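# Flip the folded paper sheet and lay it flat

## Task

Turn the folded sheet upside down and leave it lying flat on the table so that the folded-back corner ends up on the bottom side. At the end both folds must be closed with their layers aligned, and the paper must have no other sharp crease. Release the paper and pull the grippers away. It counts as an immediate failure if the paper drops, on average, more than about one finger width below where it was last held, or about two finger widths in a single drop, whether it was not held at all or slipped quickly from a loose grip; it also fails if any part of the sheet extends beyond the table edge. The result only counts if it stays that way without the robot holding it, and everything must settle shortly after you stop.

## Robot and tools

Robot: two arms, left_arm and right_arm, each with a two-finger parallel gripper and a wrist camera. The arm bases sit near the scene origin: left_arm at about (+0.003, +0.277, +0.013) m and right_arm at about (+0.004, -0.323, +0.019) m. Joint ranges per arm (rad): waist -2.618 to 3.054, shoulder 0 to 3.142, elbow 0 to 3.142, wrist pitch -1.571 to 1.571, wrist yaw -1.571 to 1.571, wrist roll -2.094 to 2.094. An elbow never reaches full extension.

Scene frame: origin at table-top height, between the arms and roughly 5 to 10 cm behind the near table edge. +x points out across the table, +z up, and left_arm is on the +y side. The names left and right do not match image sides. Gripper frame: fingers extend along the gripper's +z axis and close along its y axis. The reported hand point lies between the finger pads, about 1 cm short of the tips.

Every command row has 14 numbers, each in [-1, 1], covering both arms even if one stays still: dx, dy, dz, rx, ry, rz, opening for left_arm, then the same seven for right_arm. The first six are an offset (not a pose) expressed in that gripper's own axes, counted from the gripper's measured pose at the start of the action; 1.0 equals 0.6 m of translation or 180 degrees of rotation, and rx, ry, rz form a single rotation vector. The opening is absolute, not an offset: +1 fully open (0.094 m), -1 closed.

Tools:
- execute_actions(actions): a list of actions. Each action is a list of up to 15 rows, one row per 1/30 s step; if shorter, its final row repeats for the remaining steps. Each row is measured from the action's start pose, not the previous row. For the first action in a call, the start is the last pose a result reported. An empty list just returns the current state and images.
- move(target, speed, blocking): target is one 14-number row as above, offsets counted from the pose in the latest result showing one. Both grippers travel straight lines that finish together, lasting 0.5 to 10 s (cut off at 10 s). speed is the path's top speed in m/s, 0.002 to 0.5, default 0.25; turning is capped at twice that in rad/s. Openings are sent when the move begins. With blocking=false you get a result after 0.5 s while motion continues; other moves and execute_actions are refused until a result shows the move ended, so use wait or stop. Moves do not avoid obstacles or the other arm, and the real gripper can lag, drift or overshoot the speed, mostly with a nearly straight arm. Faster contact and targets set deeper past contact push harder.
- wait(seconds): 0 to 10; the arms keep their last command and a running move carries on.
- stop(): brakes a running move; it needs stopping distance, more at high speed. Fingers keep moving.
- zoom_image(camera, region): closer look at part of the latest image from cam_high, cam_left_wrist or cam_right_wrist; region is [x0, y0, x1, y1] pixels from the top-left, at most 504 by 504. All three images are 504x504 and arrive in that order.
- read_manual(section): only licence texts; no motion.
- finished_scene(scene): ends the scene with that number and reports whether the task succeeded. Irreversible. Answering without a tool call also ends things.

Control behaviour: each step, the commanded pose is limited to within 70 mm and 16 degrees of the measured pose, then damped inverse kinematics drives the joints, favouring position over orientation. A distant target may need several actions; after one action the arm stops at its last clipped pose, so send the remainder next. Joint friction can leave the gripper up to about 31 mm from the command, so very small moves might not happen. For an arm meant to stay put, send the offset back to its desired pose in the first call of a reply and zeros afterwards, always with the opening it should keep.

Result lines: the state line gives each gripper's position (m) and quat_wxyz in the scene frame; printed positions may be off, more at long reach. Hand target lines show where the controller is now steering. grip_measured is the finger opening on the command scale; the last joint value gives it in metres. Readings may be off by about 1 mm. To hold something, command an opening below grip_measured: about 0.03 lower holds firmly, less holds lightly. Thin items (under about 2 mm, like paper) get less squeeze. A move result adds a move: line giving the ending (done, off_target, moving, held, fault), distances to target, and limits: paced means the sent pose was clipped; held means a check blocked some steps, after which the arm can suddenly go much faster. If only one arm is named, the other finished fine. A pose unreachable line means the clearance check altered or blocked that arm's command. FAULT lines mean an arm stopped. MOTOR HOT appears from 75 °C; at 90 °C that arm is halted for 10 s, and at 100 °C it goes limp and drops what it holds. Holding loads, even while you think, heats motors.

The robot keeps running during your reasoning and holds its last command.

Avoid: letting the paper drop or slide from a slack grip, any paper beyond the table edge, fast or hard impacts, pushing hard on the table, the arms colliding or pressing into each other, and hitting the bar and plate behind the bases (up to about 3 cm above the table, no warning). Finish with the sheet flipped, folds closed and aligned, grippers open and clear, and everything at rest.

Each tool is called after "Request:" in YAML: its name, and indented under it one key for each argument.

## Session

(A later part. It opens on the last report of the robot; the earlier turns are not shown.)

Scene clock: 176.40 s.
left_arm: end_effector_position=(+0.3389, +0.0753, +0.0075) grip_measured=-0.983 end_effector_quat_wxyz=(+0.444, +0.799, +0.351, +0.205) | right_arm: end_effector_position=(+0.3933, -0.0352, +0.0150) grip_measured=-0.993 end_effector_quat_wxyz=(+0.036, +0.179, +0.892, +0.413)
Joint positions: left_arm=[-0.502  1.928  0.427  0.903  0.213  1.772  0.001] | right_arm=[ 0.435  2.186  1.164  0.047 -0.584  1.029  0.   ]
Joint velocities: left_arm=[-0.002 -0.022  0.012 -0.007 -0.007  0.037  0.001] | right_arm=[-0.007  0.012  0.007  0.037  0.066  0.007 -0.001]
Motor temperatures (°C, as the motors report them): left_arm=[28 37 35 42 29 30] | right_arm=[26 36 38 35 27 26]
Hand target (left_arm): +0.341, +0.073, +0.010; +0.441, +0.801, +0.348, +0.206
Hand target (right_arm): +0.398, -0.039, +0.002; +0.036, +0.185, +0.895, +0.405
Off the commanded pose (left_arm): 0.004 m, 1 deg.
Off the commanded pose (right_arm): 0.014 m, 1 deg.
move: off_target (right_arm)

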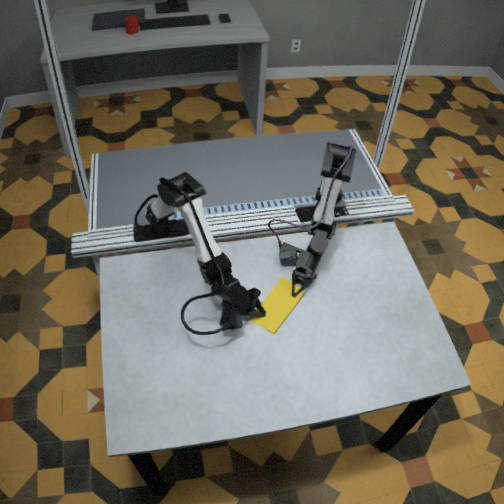

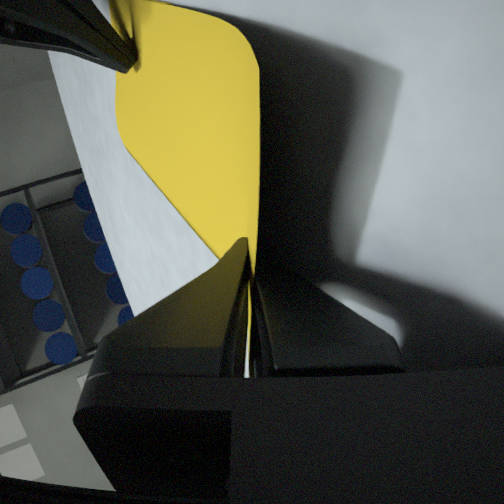

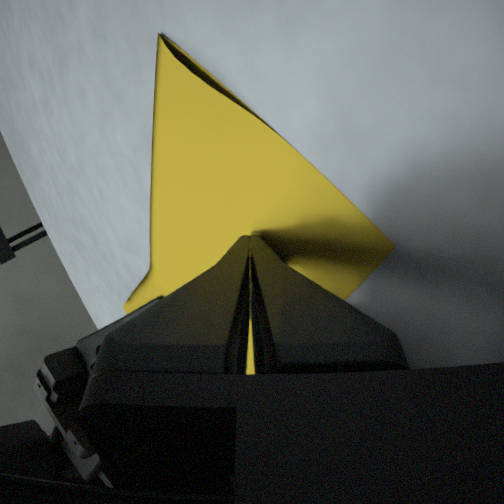

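Open slightly and withdraw horizontally.

Request:
move:
  target: [0,-0.045,-0.095,0,0,0,-0.8, 0,-0.012,0.011,0,0,0,-1]
  speed: 0.03

Request:
zoom_image:
  camera: "cam_high"
  region: [220, 240, 340, 360]

Scene clock: 182.27 s.
left_arm: end_effector_position=(+0.2950, +0.1156, +0.0130) grip_measured=-0.802 end_effector_quat_wxyz=(+0.441, +0.799, +0.355, +0.204) | right_arm: end_effector_position=(+0.3953, -0.0341, +0.0168) grip_measured=-0.993 end_effector_quat_wxyz=(+0.041, +0.177, +0.891, +0.417)
Joint positions: left_arm=[-0.419  1.749  0.21   0.923  0.276  1.817  0.009] | right_arm=[ 0.435  2.186  1.164  0.061 -0.585  1.028  0.   ]
Joint velocities: left_arm=[ 0.007 -0.007  0.042 -0.051  0.022  0.081 -0.002] | right_arm=[ 0.007 -0.007  0.007 -0.022 -0.007  0.007  0.001]
Motor temperatures (°C, as the motors report them): left_arm=[28 37 35 42 29 30] | right_arm=[26 37 38 35 27 26]
Hand target (left_arm): +0.292, +0.117, +0.015; +0.444, +0.799, +0.351, +0.205
Hand target (right_arm): +0.392, -0.035, +0.006; +0.036, +0.179, +0.892, +0.413
Off the commanded pose (left_arm): 0.003 m, 1 deg.
Off the commanded pose (right_arm): 0.012 m, 1 deg.
move: off_target (right_arm)

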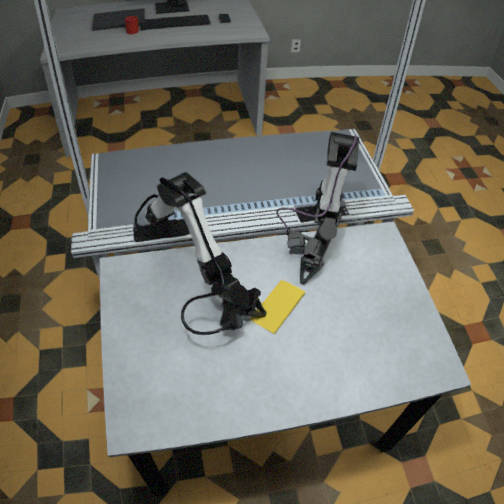

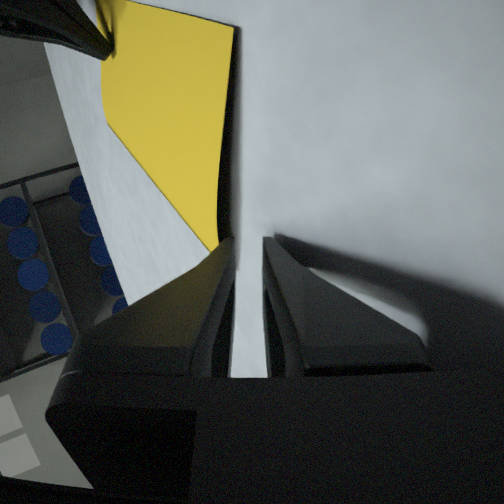

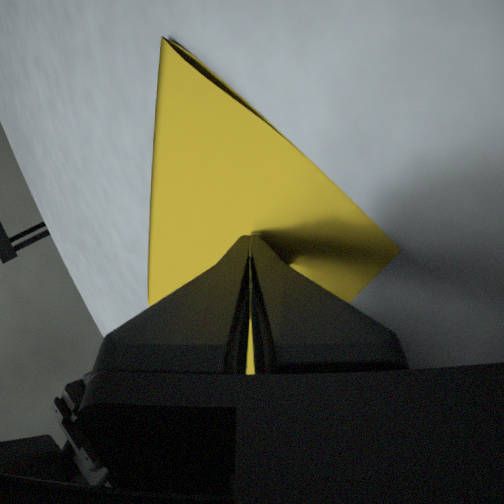

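Region (220, 240, 340, 360) of cam_high's 504x504 image, scaled by 4.200, with more detail than that image has.

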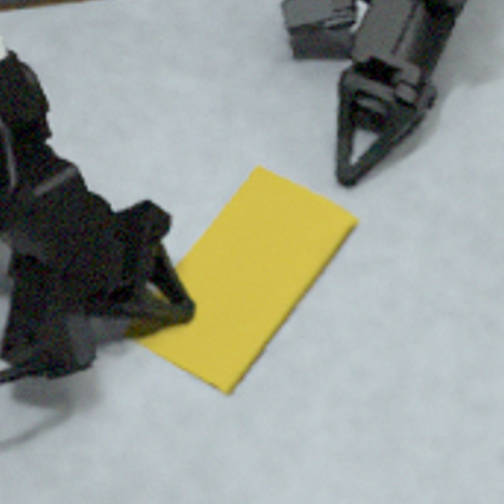

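Request:
move:
  target: [0.1,0.2,-0.12,0,0,0,-0.8, 0,0.12,-0.25,0,0,0,-1]
  speed: 0.12

Request:
zoom_image:
  camera: "cam_high"
  region: [220, 240, 340, 360]

Scene clock: 186.77 s.
left_arm: end_effector_position=(+0.3372, +0.1561, +0.1505) grip_measured=-0.802 end_effector_quat_wxyz=(+0.442, +0.797, +0.357, +0.206) | right_arm: end_effector_position=(+0.3802, -0.0976, +0.1586) grip_measured=-0.993 end_effector_quat_wxyz=(+0.037, +0.181, +0.893, +0.411)
Joint positions: left_arm=[-0.214  1.236  0.624 -0.045  0.438  1.943  0.009] | right_arm=[ 0.305  1.82   1.307 -0.542 -0.648  0.895  0.   ]
Joint velocities: left_arm=[-0.007  0.002 -0.002 -0.037 -0.051 -0.007 -0.001] | right_arm=[-0.002  0.002 -0.012 -0.037  0.037  0.007  0.   ]
Motor temperatures (°C, as the motors report them): left_arm=[28 37 35 42 29 30] | right_arm=[26 38 38 35 27 26]
Hand target (left_arm): +0.336, +0.157, +0.153; +0.441, +0.798, +0.355, +0.204
Hand target (right_arm): +0.382, -0.099, +0.168; +0.042, +0.177, +0.890, +0.418
Off the commanded pose (left_arm): 0.004 m, 0 deg.
Off the commanded pose (right_arm): 0.011 m, 1 deg.
move: off_target (right_arm)

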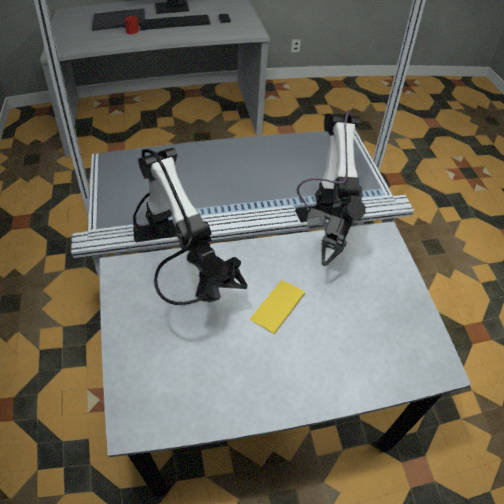

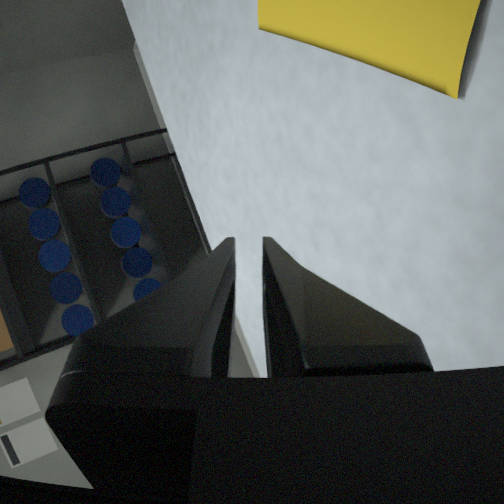

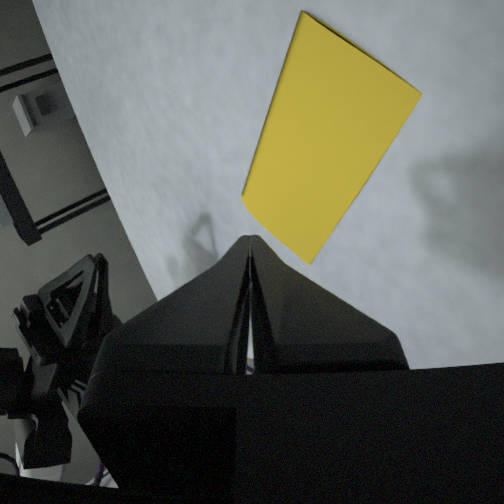

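Region (220, 240, 340, 360) of cam_high's 504x504 image, scaled by 4.200, with more detail than that image has.

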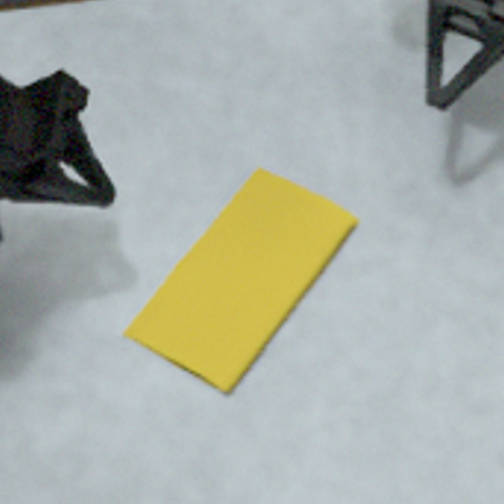

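Request:
finished_scene:
  scene: 1

The scene is finished: the task was done.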